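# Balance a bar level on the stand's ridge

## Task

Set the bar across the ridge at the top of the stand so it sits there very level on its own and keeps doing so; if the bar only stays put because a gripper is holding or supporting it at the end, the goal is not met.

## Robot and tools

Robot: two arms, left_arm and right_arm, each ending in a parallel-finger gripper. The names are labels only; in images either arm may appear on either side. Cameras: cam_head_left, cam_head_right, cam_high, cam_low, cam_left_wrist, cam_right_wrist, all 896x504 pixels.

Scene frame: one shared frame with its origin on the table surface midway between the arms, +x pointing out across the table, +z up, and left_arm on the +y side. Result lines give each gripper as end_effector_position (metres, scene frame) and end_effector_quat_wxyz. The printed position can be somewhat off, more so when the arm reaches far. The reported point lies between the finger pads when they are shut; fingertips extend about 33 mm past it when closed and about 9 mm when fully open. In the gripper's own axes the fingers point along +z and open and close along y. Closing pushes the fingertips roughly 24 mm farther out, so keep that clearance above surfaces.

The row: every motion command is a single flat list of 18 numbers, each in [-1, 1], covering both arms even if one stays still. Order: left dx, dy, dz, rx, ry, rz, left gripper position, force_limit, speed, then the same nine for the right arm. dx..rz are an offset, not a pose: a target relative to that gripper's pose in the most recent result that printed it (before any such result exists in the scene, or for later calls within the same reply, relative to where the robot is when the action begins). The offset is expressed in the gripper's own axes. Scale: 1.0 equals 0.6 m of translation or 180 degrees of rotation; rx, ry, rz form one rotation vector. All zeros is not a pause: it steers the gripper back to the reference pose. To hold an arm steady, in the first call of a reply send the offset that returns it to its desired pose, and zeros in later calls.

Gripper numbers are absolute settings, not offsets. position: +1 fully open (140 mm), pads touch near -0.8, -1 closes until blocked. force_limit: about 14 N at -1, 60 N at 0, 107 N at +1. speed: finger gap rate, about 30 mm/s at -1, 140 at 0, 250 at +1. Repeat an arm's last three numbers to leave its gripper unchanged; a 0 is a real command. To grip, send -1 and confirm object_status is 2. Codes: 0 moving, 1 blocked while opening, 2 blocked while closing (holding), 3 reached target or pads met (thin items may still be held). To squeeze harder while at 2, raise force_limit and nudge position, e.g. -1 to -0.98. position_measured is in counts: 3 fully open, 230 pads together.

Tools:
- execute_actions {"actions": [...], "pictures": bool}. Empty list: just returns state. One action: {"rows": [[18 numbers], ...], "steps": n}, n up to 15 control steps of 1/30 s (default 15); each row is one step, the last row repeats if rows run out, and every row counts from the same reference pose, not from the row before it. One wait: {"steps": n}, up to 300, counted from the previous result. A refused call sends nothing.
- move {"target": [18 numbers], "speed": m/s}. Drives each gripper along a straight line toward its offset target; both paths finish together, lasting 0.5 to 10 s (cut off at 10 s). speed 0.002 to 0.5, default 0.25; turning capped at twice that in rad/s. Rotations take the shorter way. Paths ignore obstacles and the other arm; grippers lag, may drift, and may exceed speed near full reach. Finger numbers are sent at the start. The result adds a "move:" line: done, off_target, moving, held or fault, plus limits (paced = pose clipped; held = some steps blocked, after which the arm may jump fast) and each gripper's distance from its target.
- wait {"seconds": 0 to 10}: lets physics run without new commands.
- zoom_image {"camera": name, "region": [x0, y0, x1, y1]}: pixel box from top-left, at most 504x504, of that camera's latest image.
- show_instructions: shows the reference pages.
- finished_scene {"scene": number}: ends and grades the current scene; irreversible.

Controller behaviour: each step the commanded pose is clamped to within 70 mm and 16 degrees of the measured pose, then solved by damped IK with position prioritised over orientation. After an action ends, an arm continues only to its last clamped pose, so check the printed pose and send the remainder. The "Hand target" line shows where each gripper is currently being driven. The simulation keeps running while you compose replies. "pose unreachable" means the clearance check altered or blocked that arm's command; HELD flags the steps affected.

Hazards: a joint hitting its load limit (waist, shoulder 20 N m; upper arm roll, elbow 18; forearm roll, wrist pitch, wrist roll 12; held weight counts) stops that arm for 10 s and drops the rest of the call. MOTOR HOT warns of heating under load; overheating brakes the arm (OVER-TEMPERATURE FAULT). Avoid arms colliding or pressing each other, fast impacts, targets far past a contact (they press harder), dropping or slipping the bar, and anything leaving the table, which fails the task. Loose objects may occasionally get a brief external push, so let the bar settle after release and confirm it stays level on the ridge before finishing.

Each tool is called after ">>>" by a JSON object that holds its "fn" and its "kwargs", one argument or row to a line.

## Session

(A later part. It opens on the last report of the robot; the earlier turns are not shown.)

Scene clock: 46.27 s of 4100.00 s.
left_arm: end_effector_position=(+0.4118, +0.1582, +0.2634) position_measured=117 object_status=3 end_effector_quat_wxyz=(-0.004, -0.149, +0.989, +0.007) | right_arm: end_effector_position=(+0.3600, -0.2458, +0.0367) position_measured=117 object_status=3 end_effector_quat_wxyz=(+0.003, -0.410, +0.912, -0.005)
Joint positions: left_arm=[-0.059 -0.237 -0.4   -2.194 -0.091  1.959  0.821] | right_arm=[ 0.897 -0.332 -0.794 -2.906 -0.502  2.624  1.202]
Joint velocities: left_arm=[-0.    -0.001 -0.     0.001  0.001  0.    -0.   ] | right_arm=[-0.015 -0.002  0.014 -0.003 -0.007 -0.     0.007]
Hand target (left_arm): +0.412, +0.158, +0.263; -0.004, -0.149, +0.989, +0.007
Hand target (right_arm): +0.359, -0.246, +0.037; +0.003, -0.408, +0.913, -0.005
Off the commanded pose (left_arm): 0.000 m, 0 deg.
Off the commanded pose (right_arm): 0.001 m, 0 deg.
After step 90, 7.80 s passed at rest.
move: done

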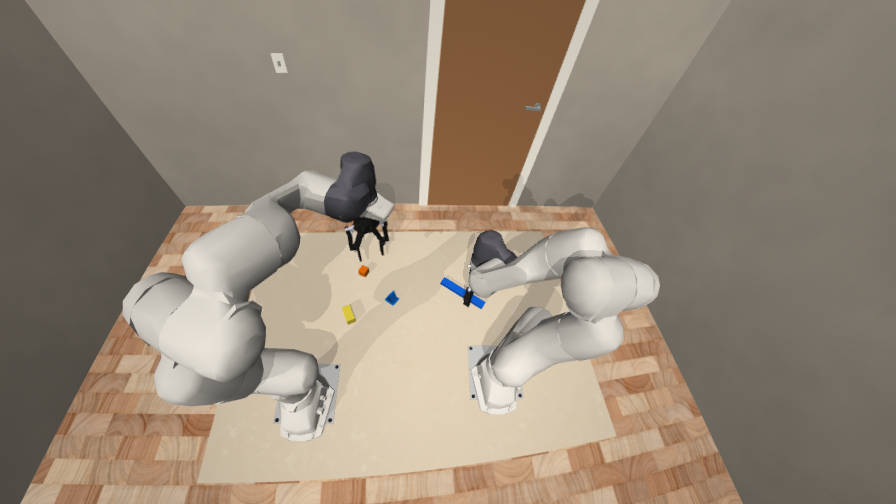

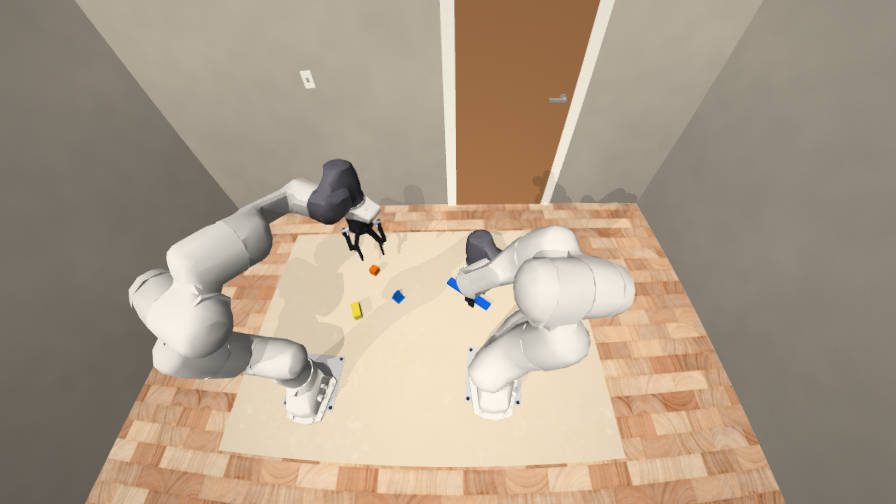

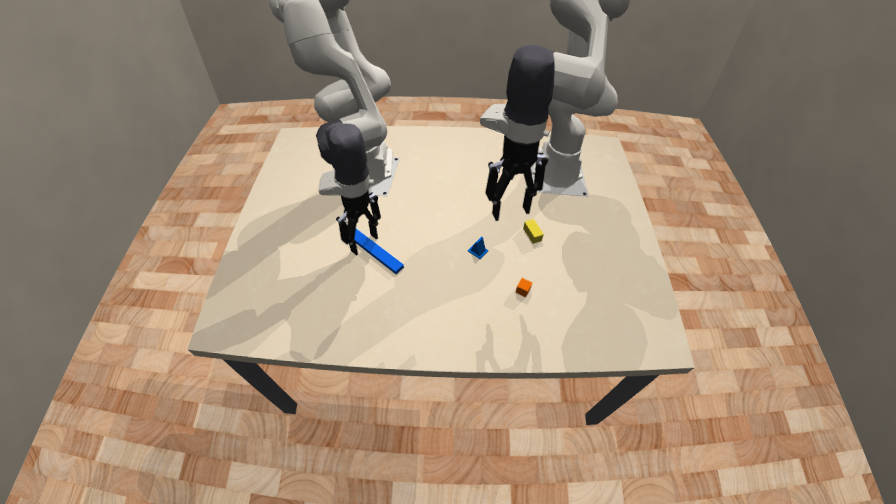

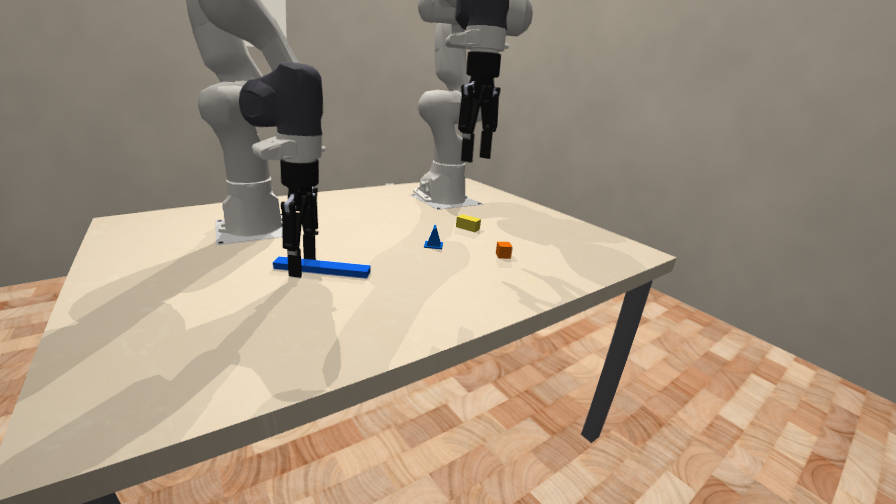

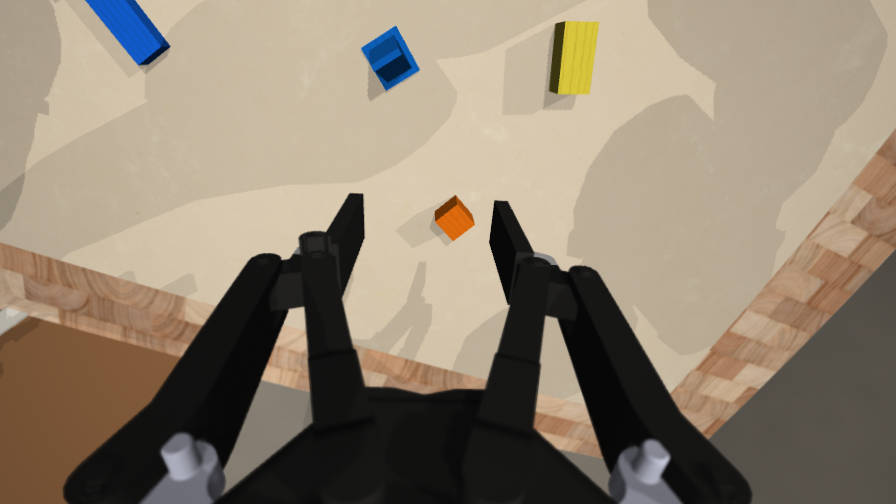

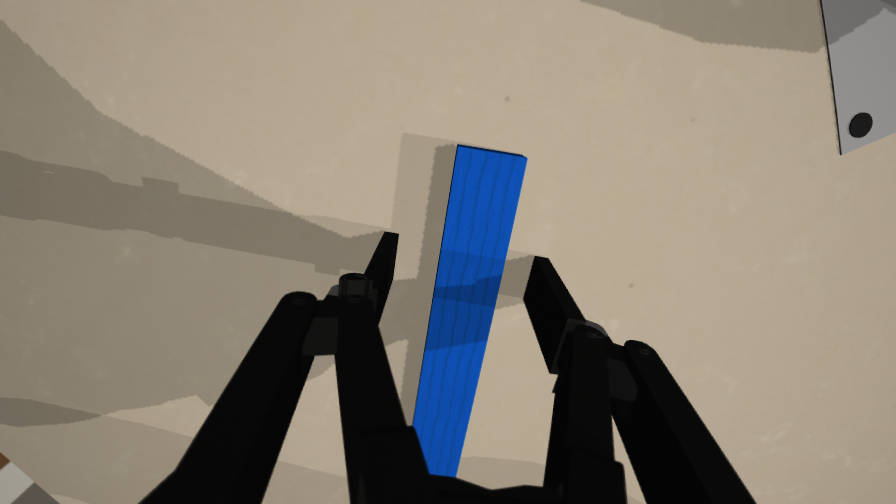

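>>> {"fn": "move", "kwargs": {
  "target": [0,0,0,0,0,0,0.1,-0.3,0, 0,0,0,0,0,0,-1,-0.3,0]
}}

>>> {"fn": "move", "kwargs": {
  "target": [0,0,0,0,0,0,0.1,-0.3,0, 0,0,-0.15,0,0,0,-1,-0.3,0],
  "speed": 0.1
}}

Scene clock: 50.00 s of 4100.00 s.
left_arm: end_effector_position=(+0.4118, +0.1582, +0.2634) position_measured=117 object_status=3 end_effector_quat_wxyz=(-0.004, -0.149, +0.989, +0.007) | right_arm: end_effector_position=(+0.3617, -0.2415, +0.0400) position_measured=184 object_status=2 end_effector_quat_wxyz=(+0.008, -0.412, +0.911, -0.003)
Joint positions: left_arm=[-0.059 -0.237 -0.4   -2.194 -0.091  1.959  0.821] | right_arm=[ 0.9   -0.343 -0.789 -2.905 -0.498  2.621  1.203]
Joint velocities: left_arm=[ 0.    -0.     0.    -0.002 -0.001 -0.001 -0.   ] | right_arm=[ 0.     0.001 -0.001  0.001 -0.001 -0.    -0.   ]
Hand target (left_arm): +0.412, +0.158, +0.263; -0.004, -0.149, +0.989, +0.007
Hand target (right_arm): +0.360, -0.246, +0.037; +0.003, -0.410, +0.912, -0.005
Off the commanded pose (left_arm): 0.000 m, 0 deg.
Off the commanded pose (right_arm): 0.006 m, 1 deg.
After step 90, 0.03 s passed at rest.
move: off_target (right_arm)

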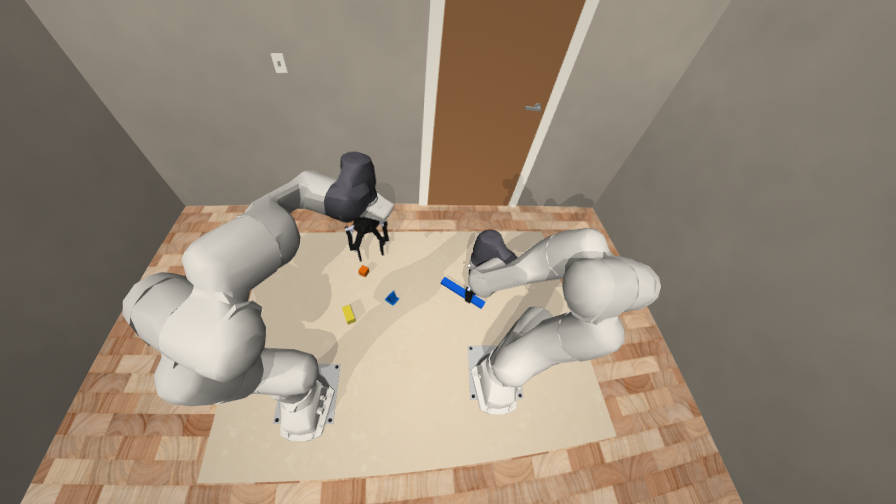

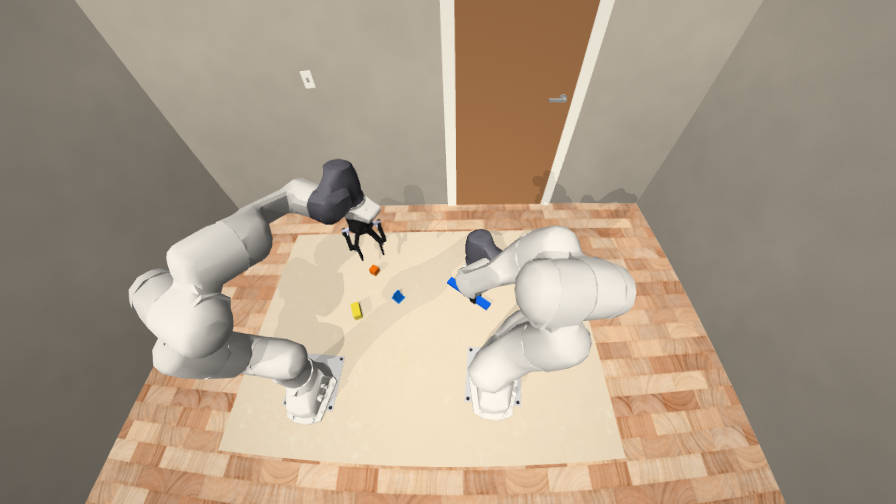

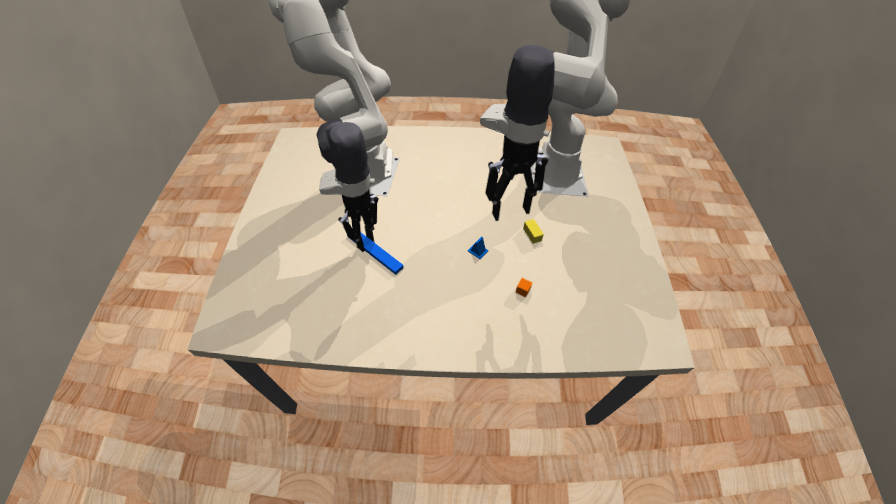

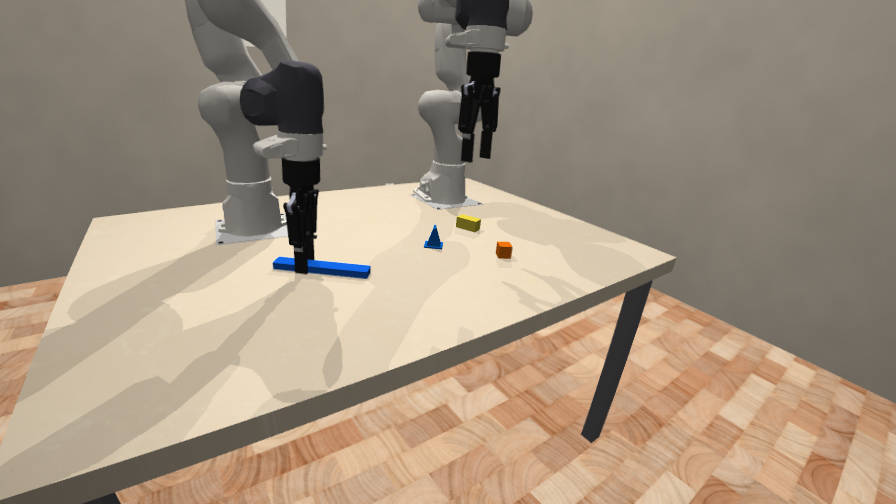

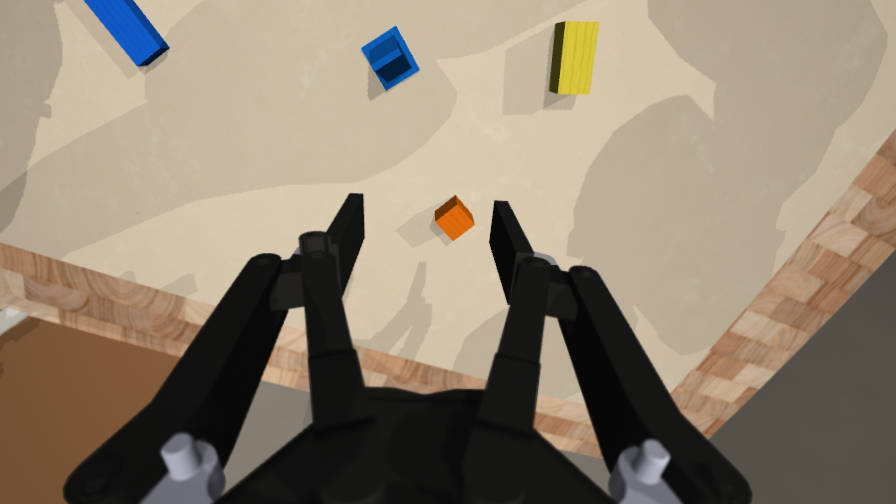

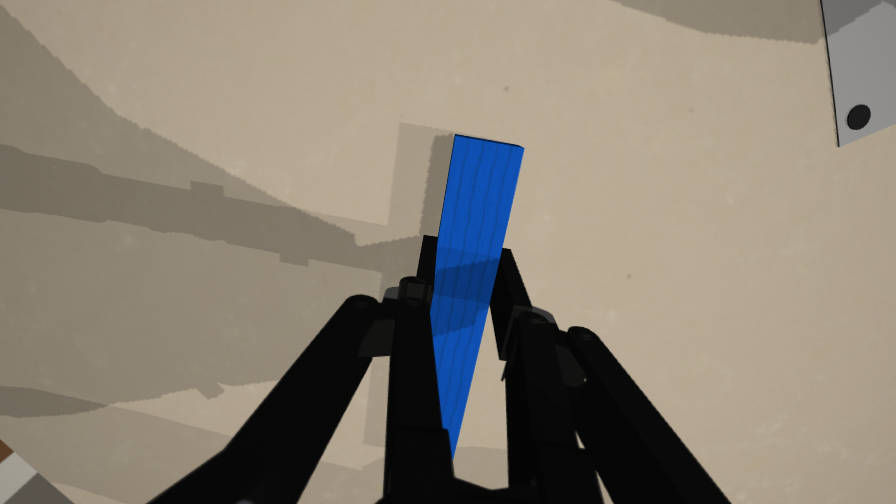

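Scene clock: 51.57 s of 4100.00 s.
left_arm: end_effector_position=(+0.4118, +0.1582, +0.2634) position_measured=117 object_status=3 end_effector_quat_wxyz=(-0.004, -0.149, +0.989, +0.007) | right_arm: end_effector_position=(+0.3593, -0.2374, +0.1298) position_measured=184 object_status=2 end_effector_quat_wxyz=(+0.007, -0.415, +0.910, +0.002)
Joint positions: left_arm=[-0.059 -0.237 -0.4   -2.194 -0.091  1.959  0.821] | right_arm=[ 0.823 -0.644 -0.635 -2.834 -0.464  2.25   1.208]
Joint velocities: left_arm=[-0.001  0.001 -0.     0.001  0.     0.    -0.001] | right_arm=[ 0.    -0.    -0.001 -0.     0.001 -0.012 -0.001]
Hand target (left_arm): +0.412, +0.158, +0.263; -0.004, -0.149, +0.989, +0.007
Hand target (right_arm): +0.359, -0.237, +0.131; +0.007, -0.414, +0.910, +0.003
Off the commanded pose (left_arm): 0.000 m, 0 deg.
Off the commanded pose (right_arm): 0.004 m, 1 deg.
move: off_target (right_arm)

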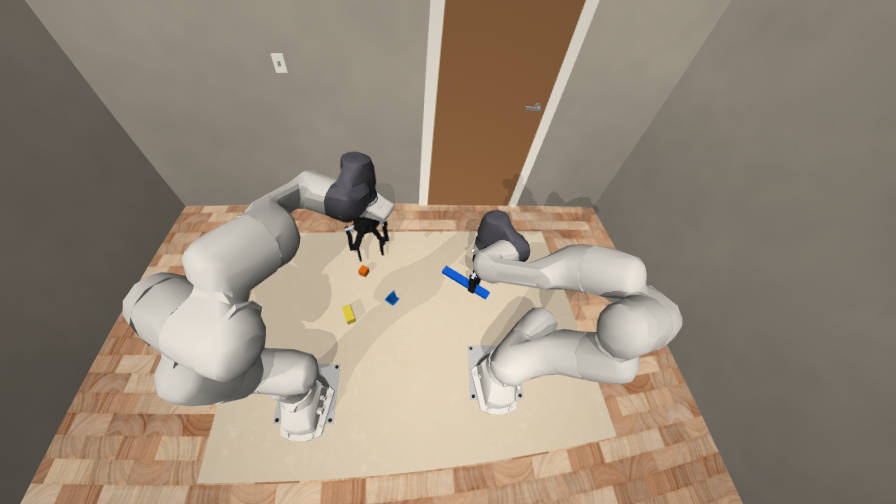

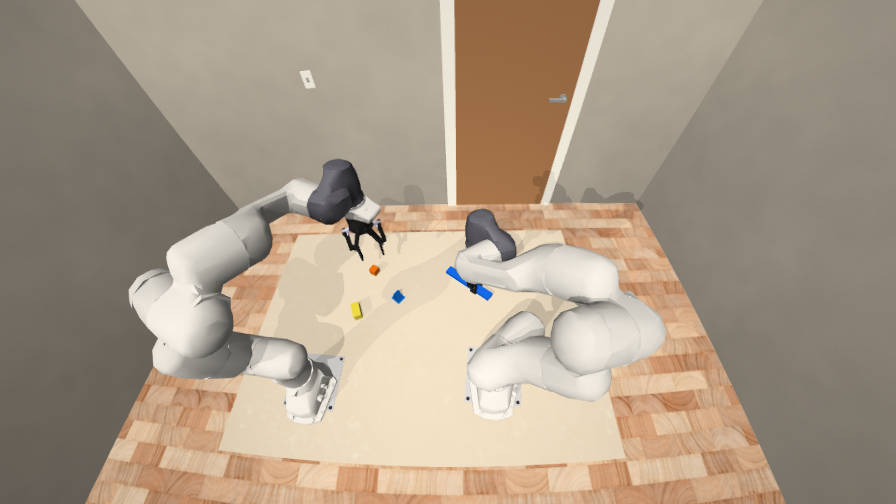

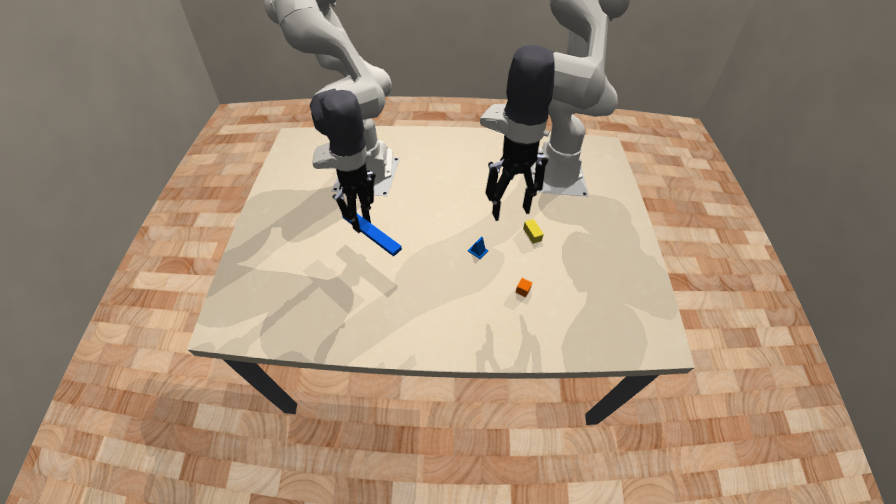

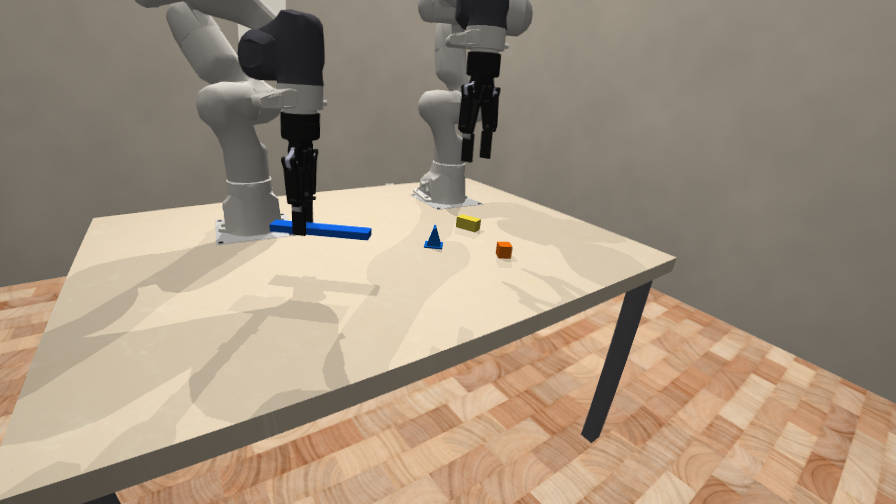

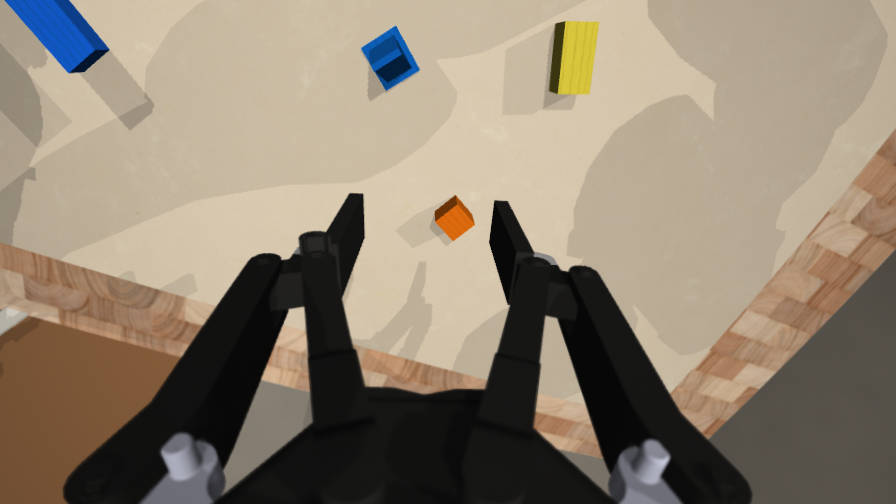

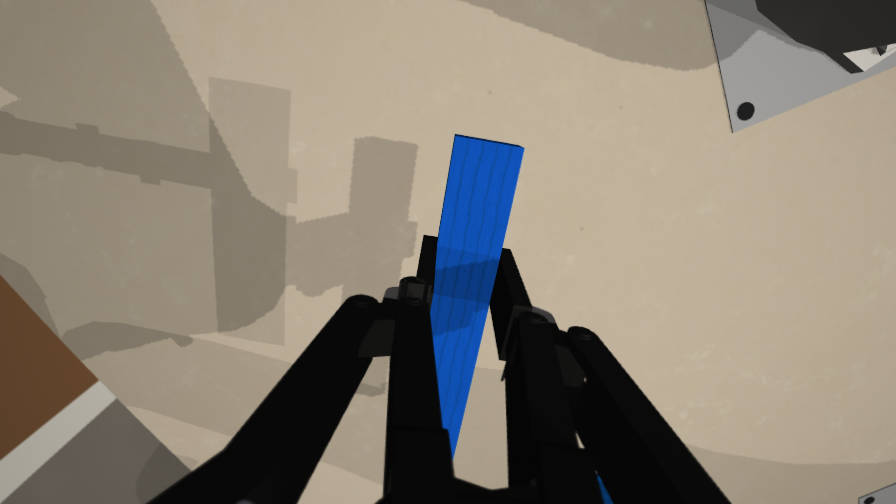

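>>> {"fn": "move", "kwargs": {
  "target": [0.219,0.092,0.19,0,0,-0.655,-0.03,-0.3,0, 0,0,0,0,0,0,-1,-0.3,0]
}}

>>> {"fn": "move", "kwargs": {
  "target": [0,0,0,0,0.333,0,-0.03,-0.3,0, 0,0,0,0,0,0,-1,-0.3,0]
}}

Scene clock: 63.87 s of 4100.00 s.
left_arm: end_effector_position=(+0.2680, +0.1684, +0.1506) position_measured=132 object_status=3 end_effector_quat_wxyz=(-0.001, +0.920, -0.393, -0.006) | right_arm: end_effector_position=(+0.3588, -0.2377, +0.1297) position_measured=184 object_status=2 end_effector_quat_wxyz=(+0.007, -0.415, +0.910, +0.002)
Joint positions: left_arm=[ 0.431 -0.959 -1.054 -2.682 -0.849  1.902 -0.793] | right_arm=[ 0.823 -0.644 -0.635 -2.834 -0.464  2.248  1.208]
Joint velocities: left_arm=[ 0.001  0.001 -0.001  0.001  0.001 -0.003 -0.028] | right_arm=[ 0.001 -0.001 -0.    -0.    -0.     0.    -0.002]
Hand target (left_arm): +0.267, +0.168, +0.150; +0.001, +0.922, -0.386, -0.007
Hand target (right_arm): +0.359, -0.237, +0.130; +0.007, -0.415, +0.910, +0.002
Off the commanded pose (left_arm): 0.005 m, 1 deg.
Off the commanded pose (right_arm): 0.001 m, 0 deg.
After step 90, 4.33 s passed at rest.
move: off_target (left_arm)

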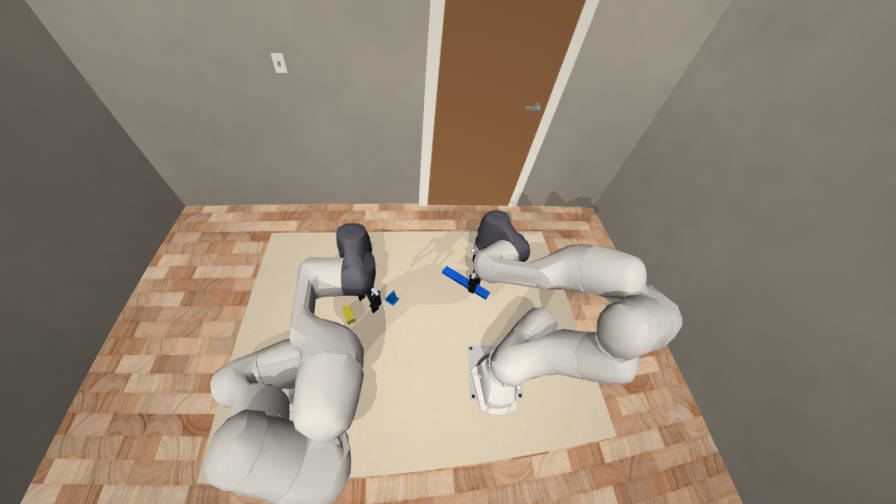

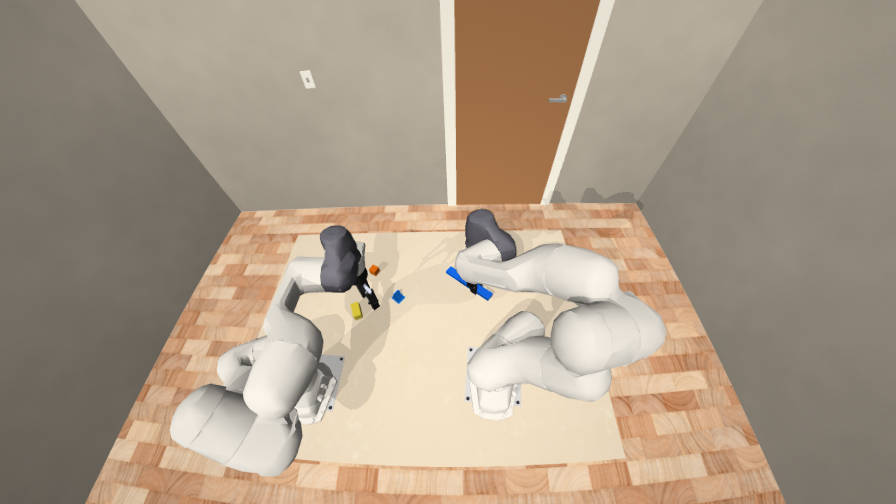

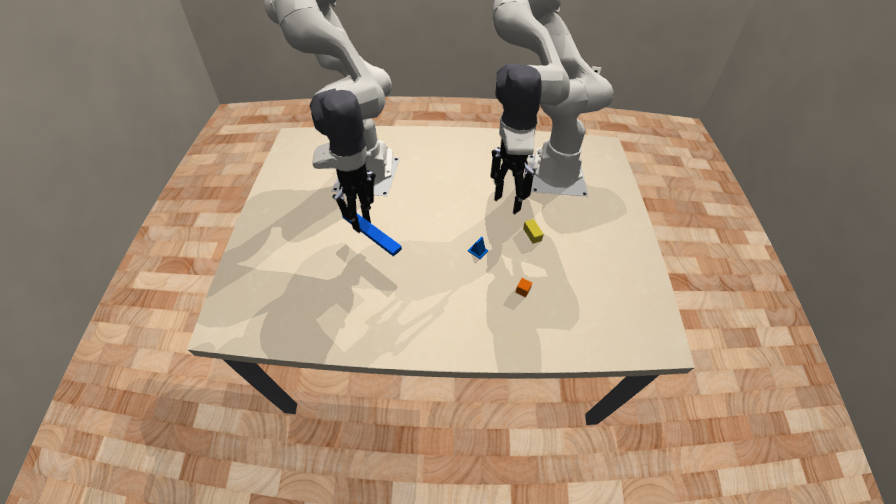

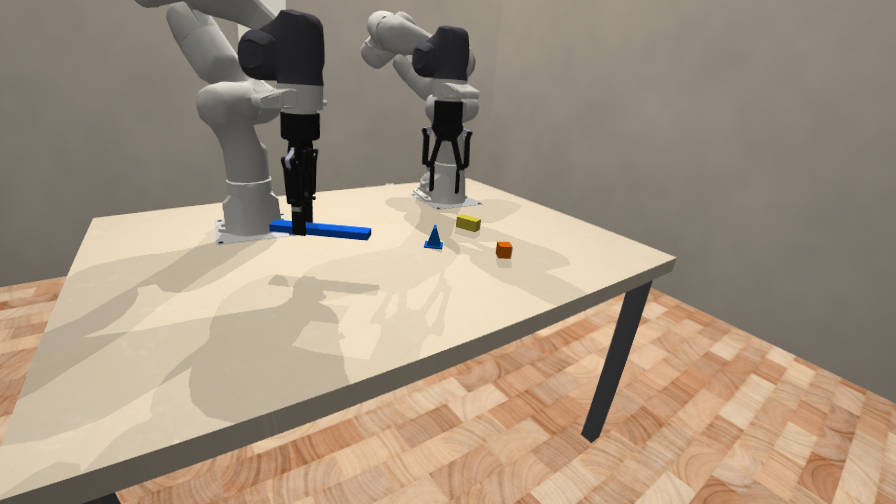

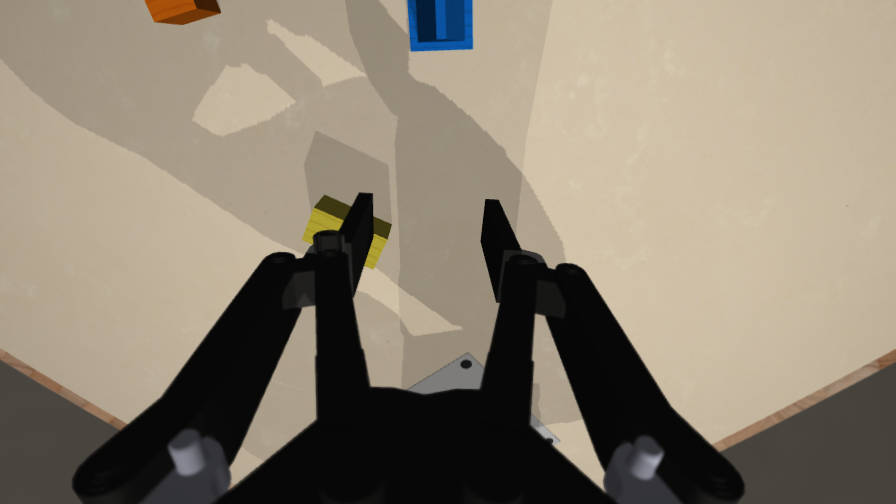

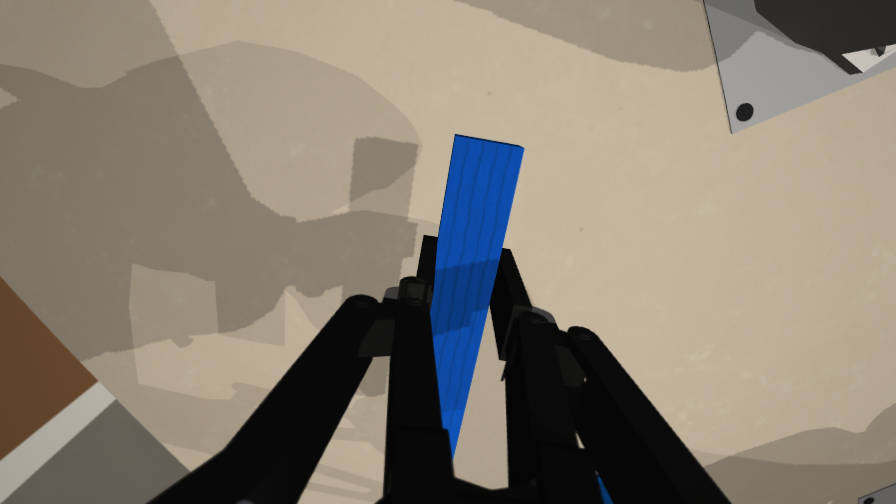

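Scene clock: 66.27 s of 4100.00 s.
left_arm: end_effector_position=(+0.2600, +0.1721, +0.1456) position_measured=132 object_status=3 end_effector_quat_wxyz=(+0.065, +0.913, -0.378, +0.141) | right_arm: end_effector_position=(+0.3588, -0.2377, +0.1297) position_measured=184 object_status=2 end_effector_quat_wxyz=(+0.007, -0.415, +0.910, +0.002)
Joint positions: left_arm=[ 0.126 -1.185 -0.929 -3.009 -1.147  2.08  -0.707] | right_arm=[ 0.823 -0.644 -0.635 -2.834 -0.464  2.248  1.208]
Joint velocities: left_arm=[ 0.    -0.001 -0.    -0.    -0.001  0.     0.001] | right_arm=[-0.001  0.    -0.001 -0.001  0.001  0.    -0.002]
Hand target (left_arm): +0.260, +0.172, +0.146; +0.065, +0.913, -0.378, +0.140
Hand target (right_arm): +0.359, -0.238, +0.130; +0.007, -0.415, +0.910, +0.002
Off the commanded pose (left_arm): 0.010 m, 41 deg; orientation clipped at the last step of the last action.
Off the commanded pose (right_arm): 0.000 m, 0 deg.
move: held (left_arm); limits=paced,held; held on 46 of 72 steps (left_arm), including the last (left_arm)
pose unreachable (left arm): on one or more control steps of this call this arm could not follow its commanded pose, so it was not sent that pose on those steps. On the call's last step it was still not sent that pose. It may still have moved: this result reports where it is.
cause: the commanded pose would bring two parts of the arm too close to each other (joints 2 (shoulder) to 5 (forearm roll) lie between them).

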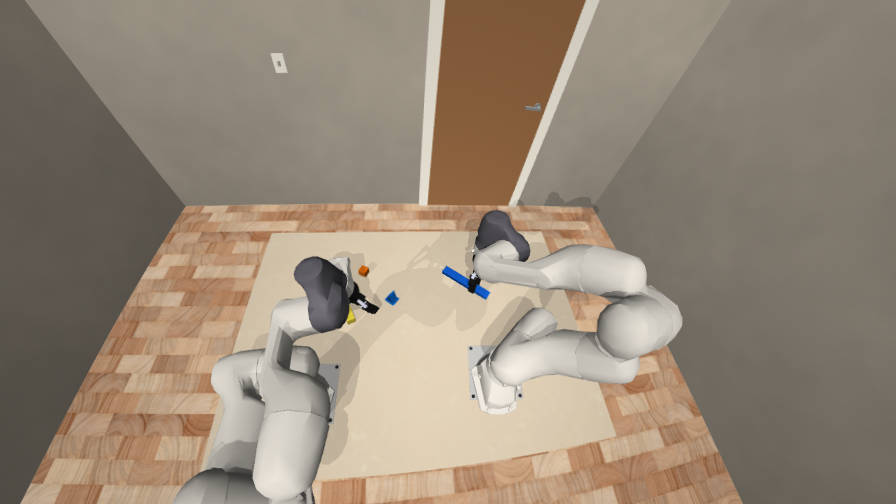

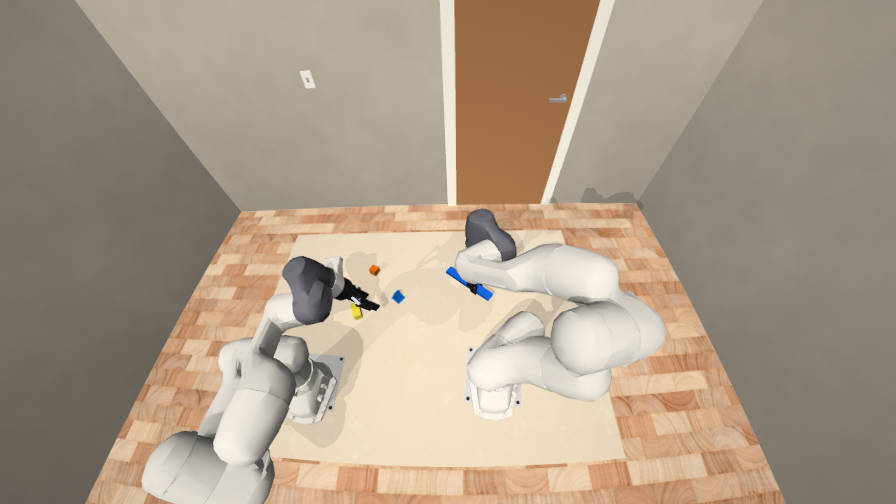

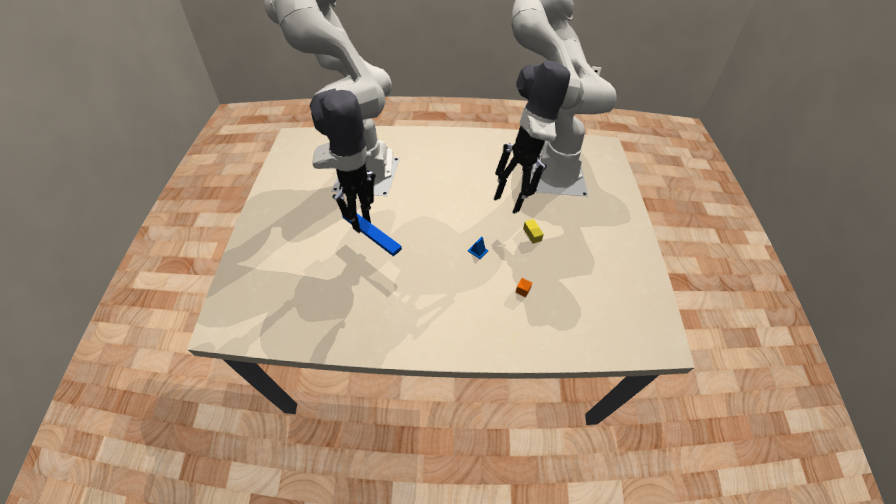

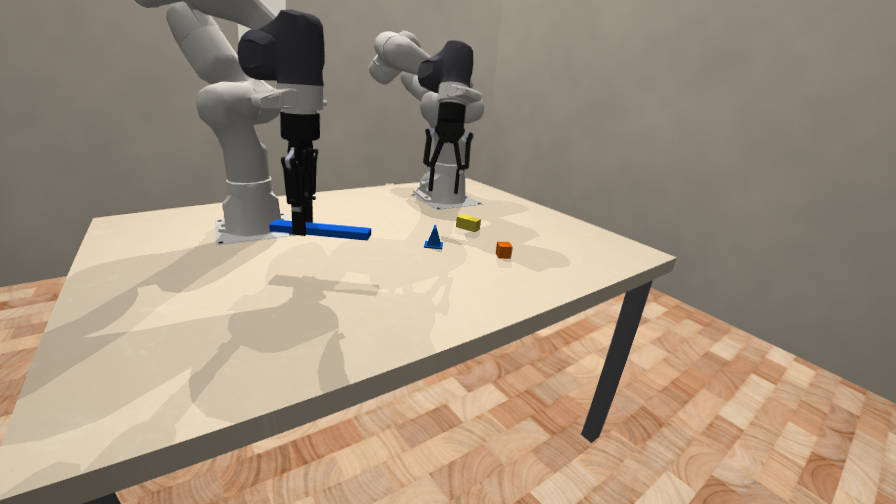

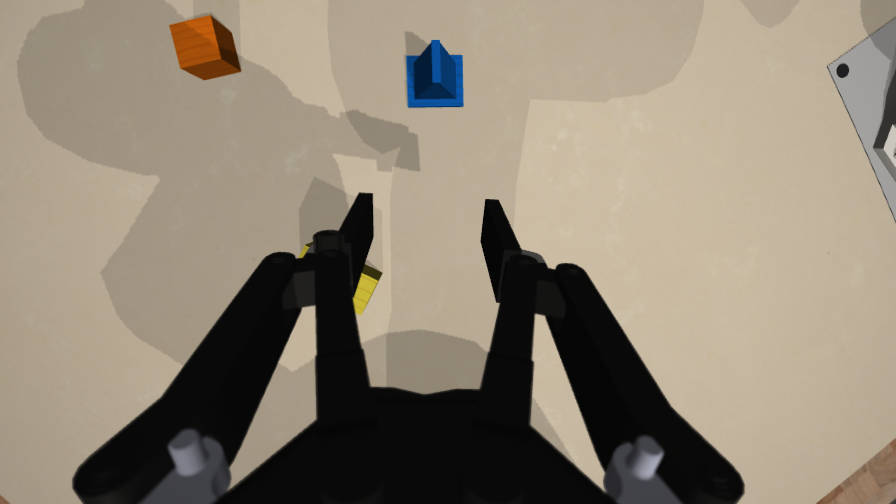

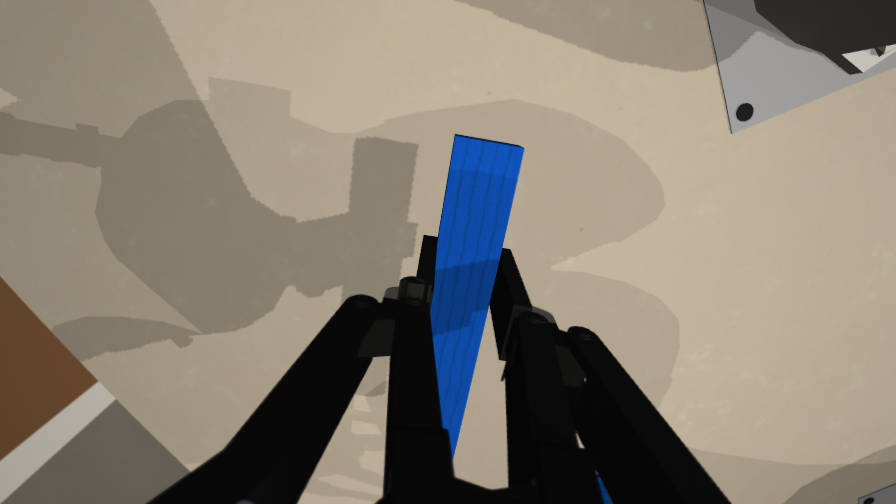

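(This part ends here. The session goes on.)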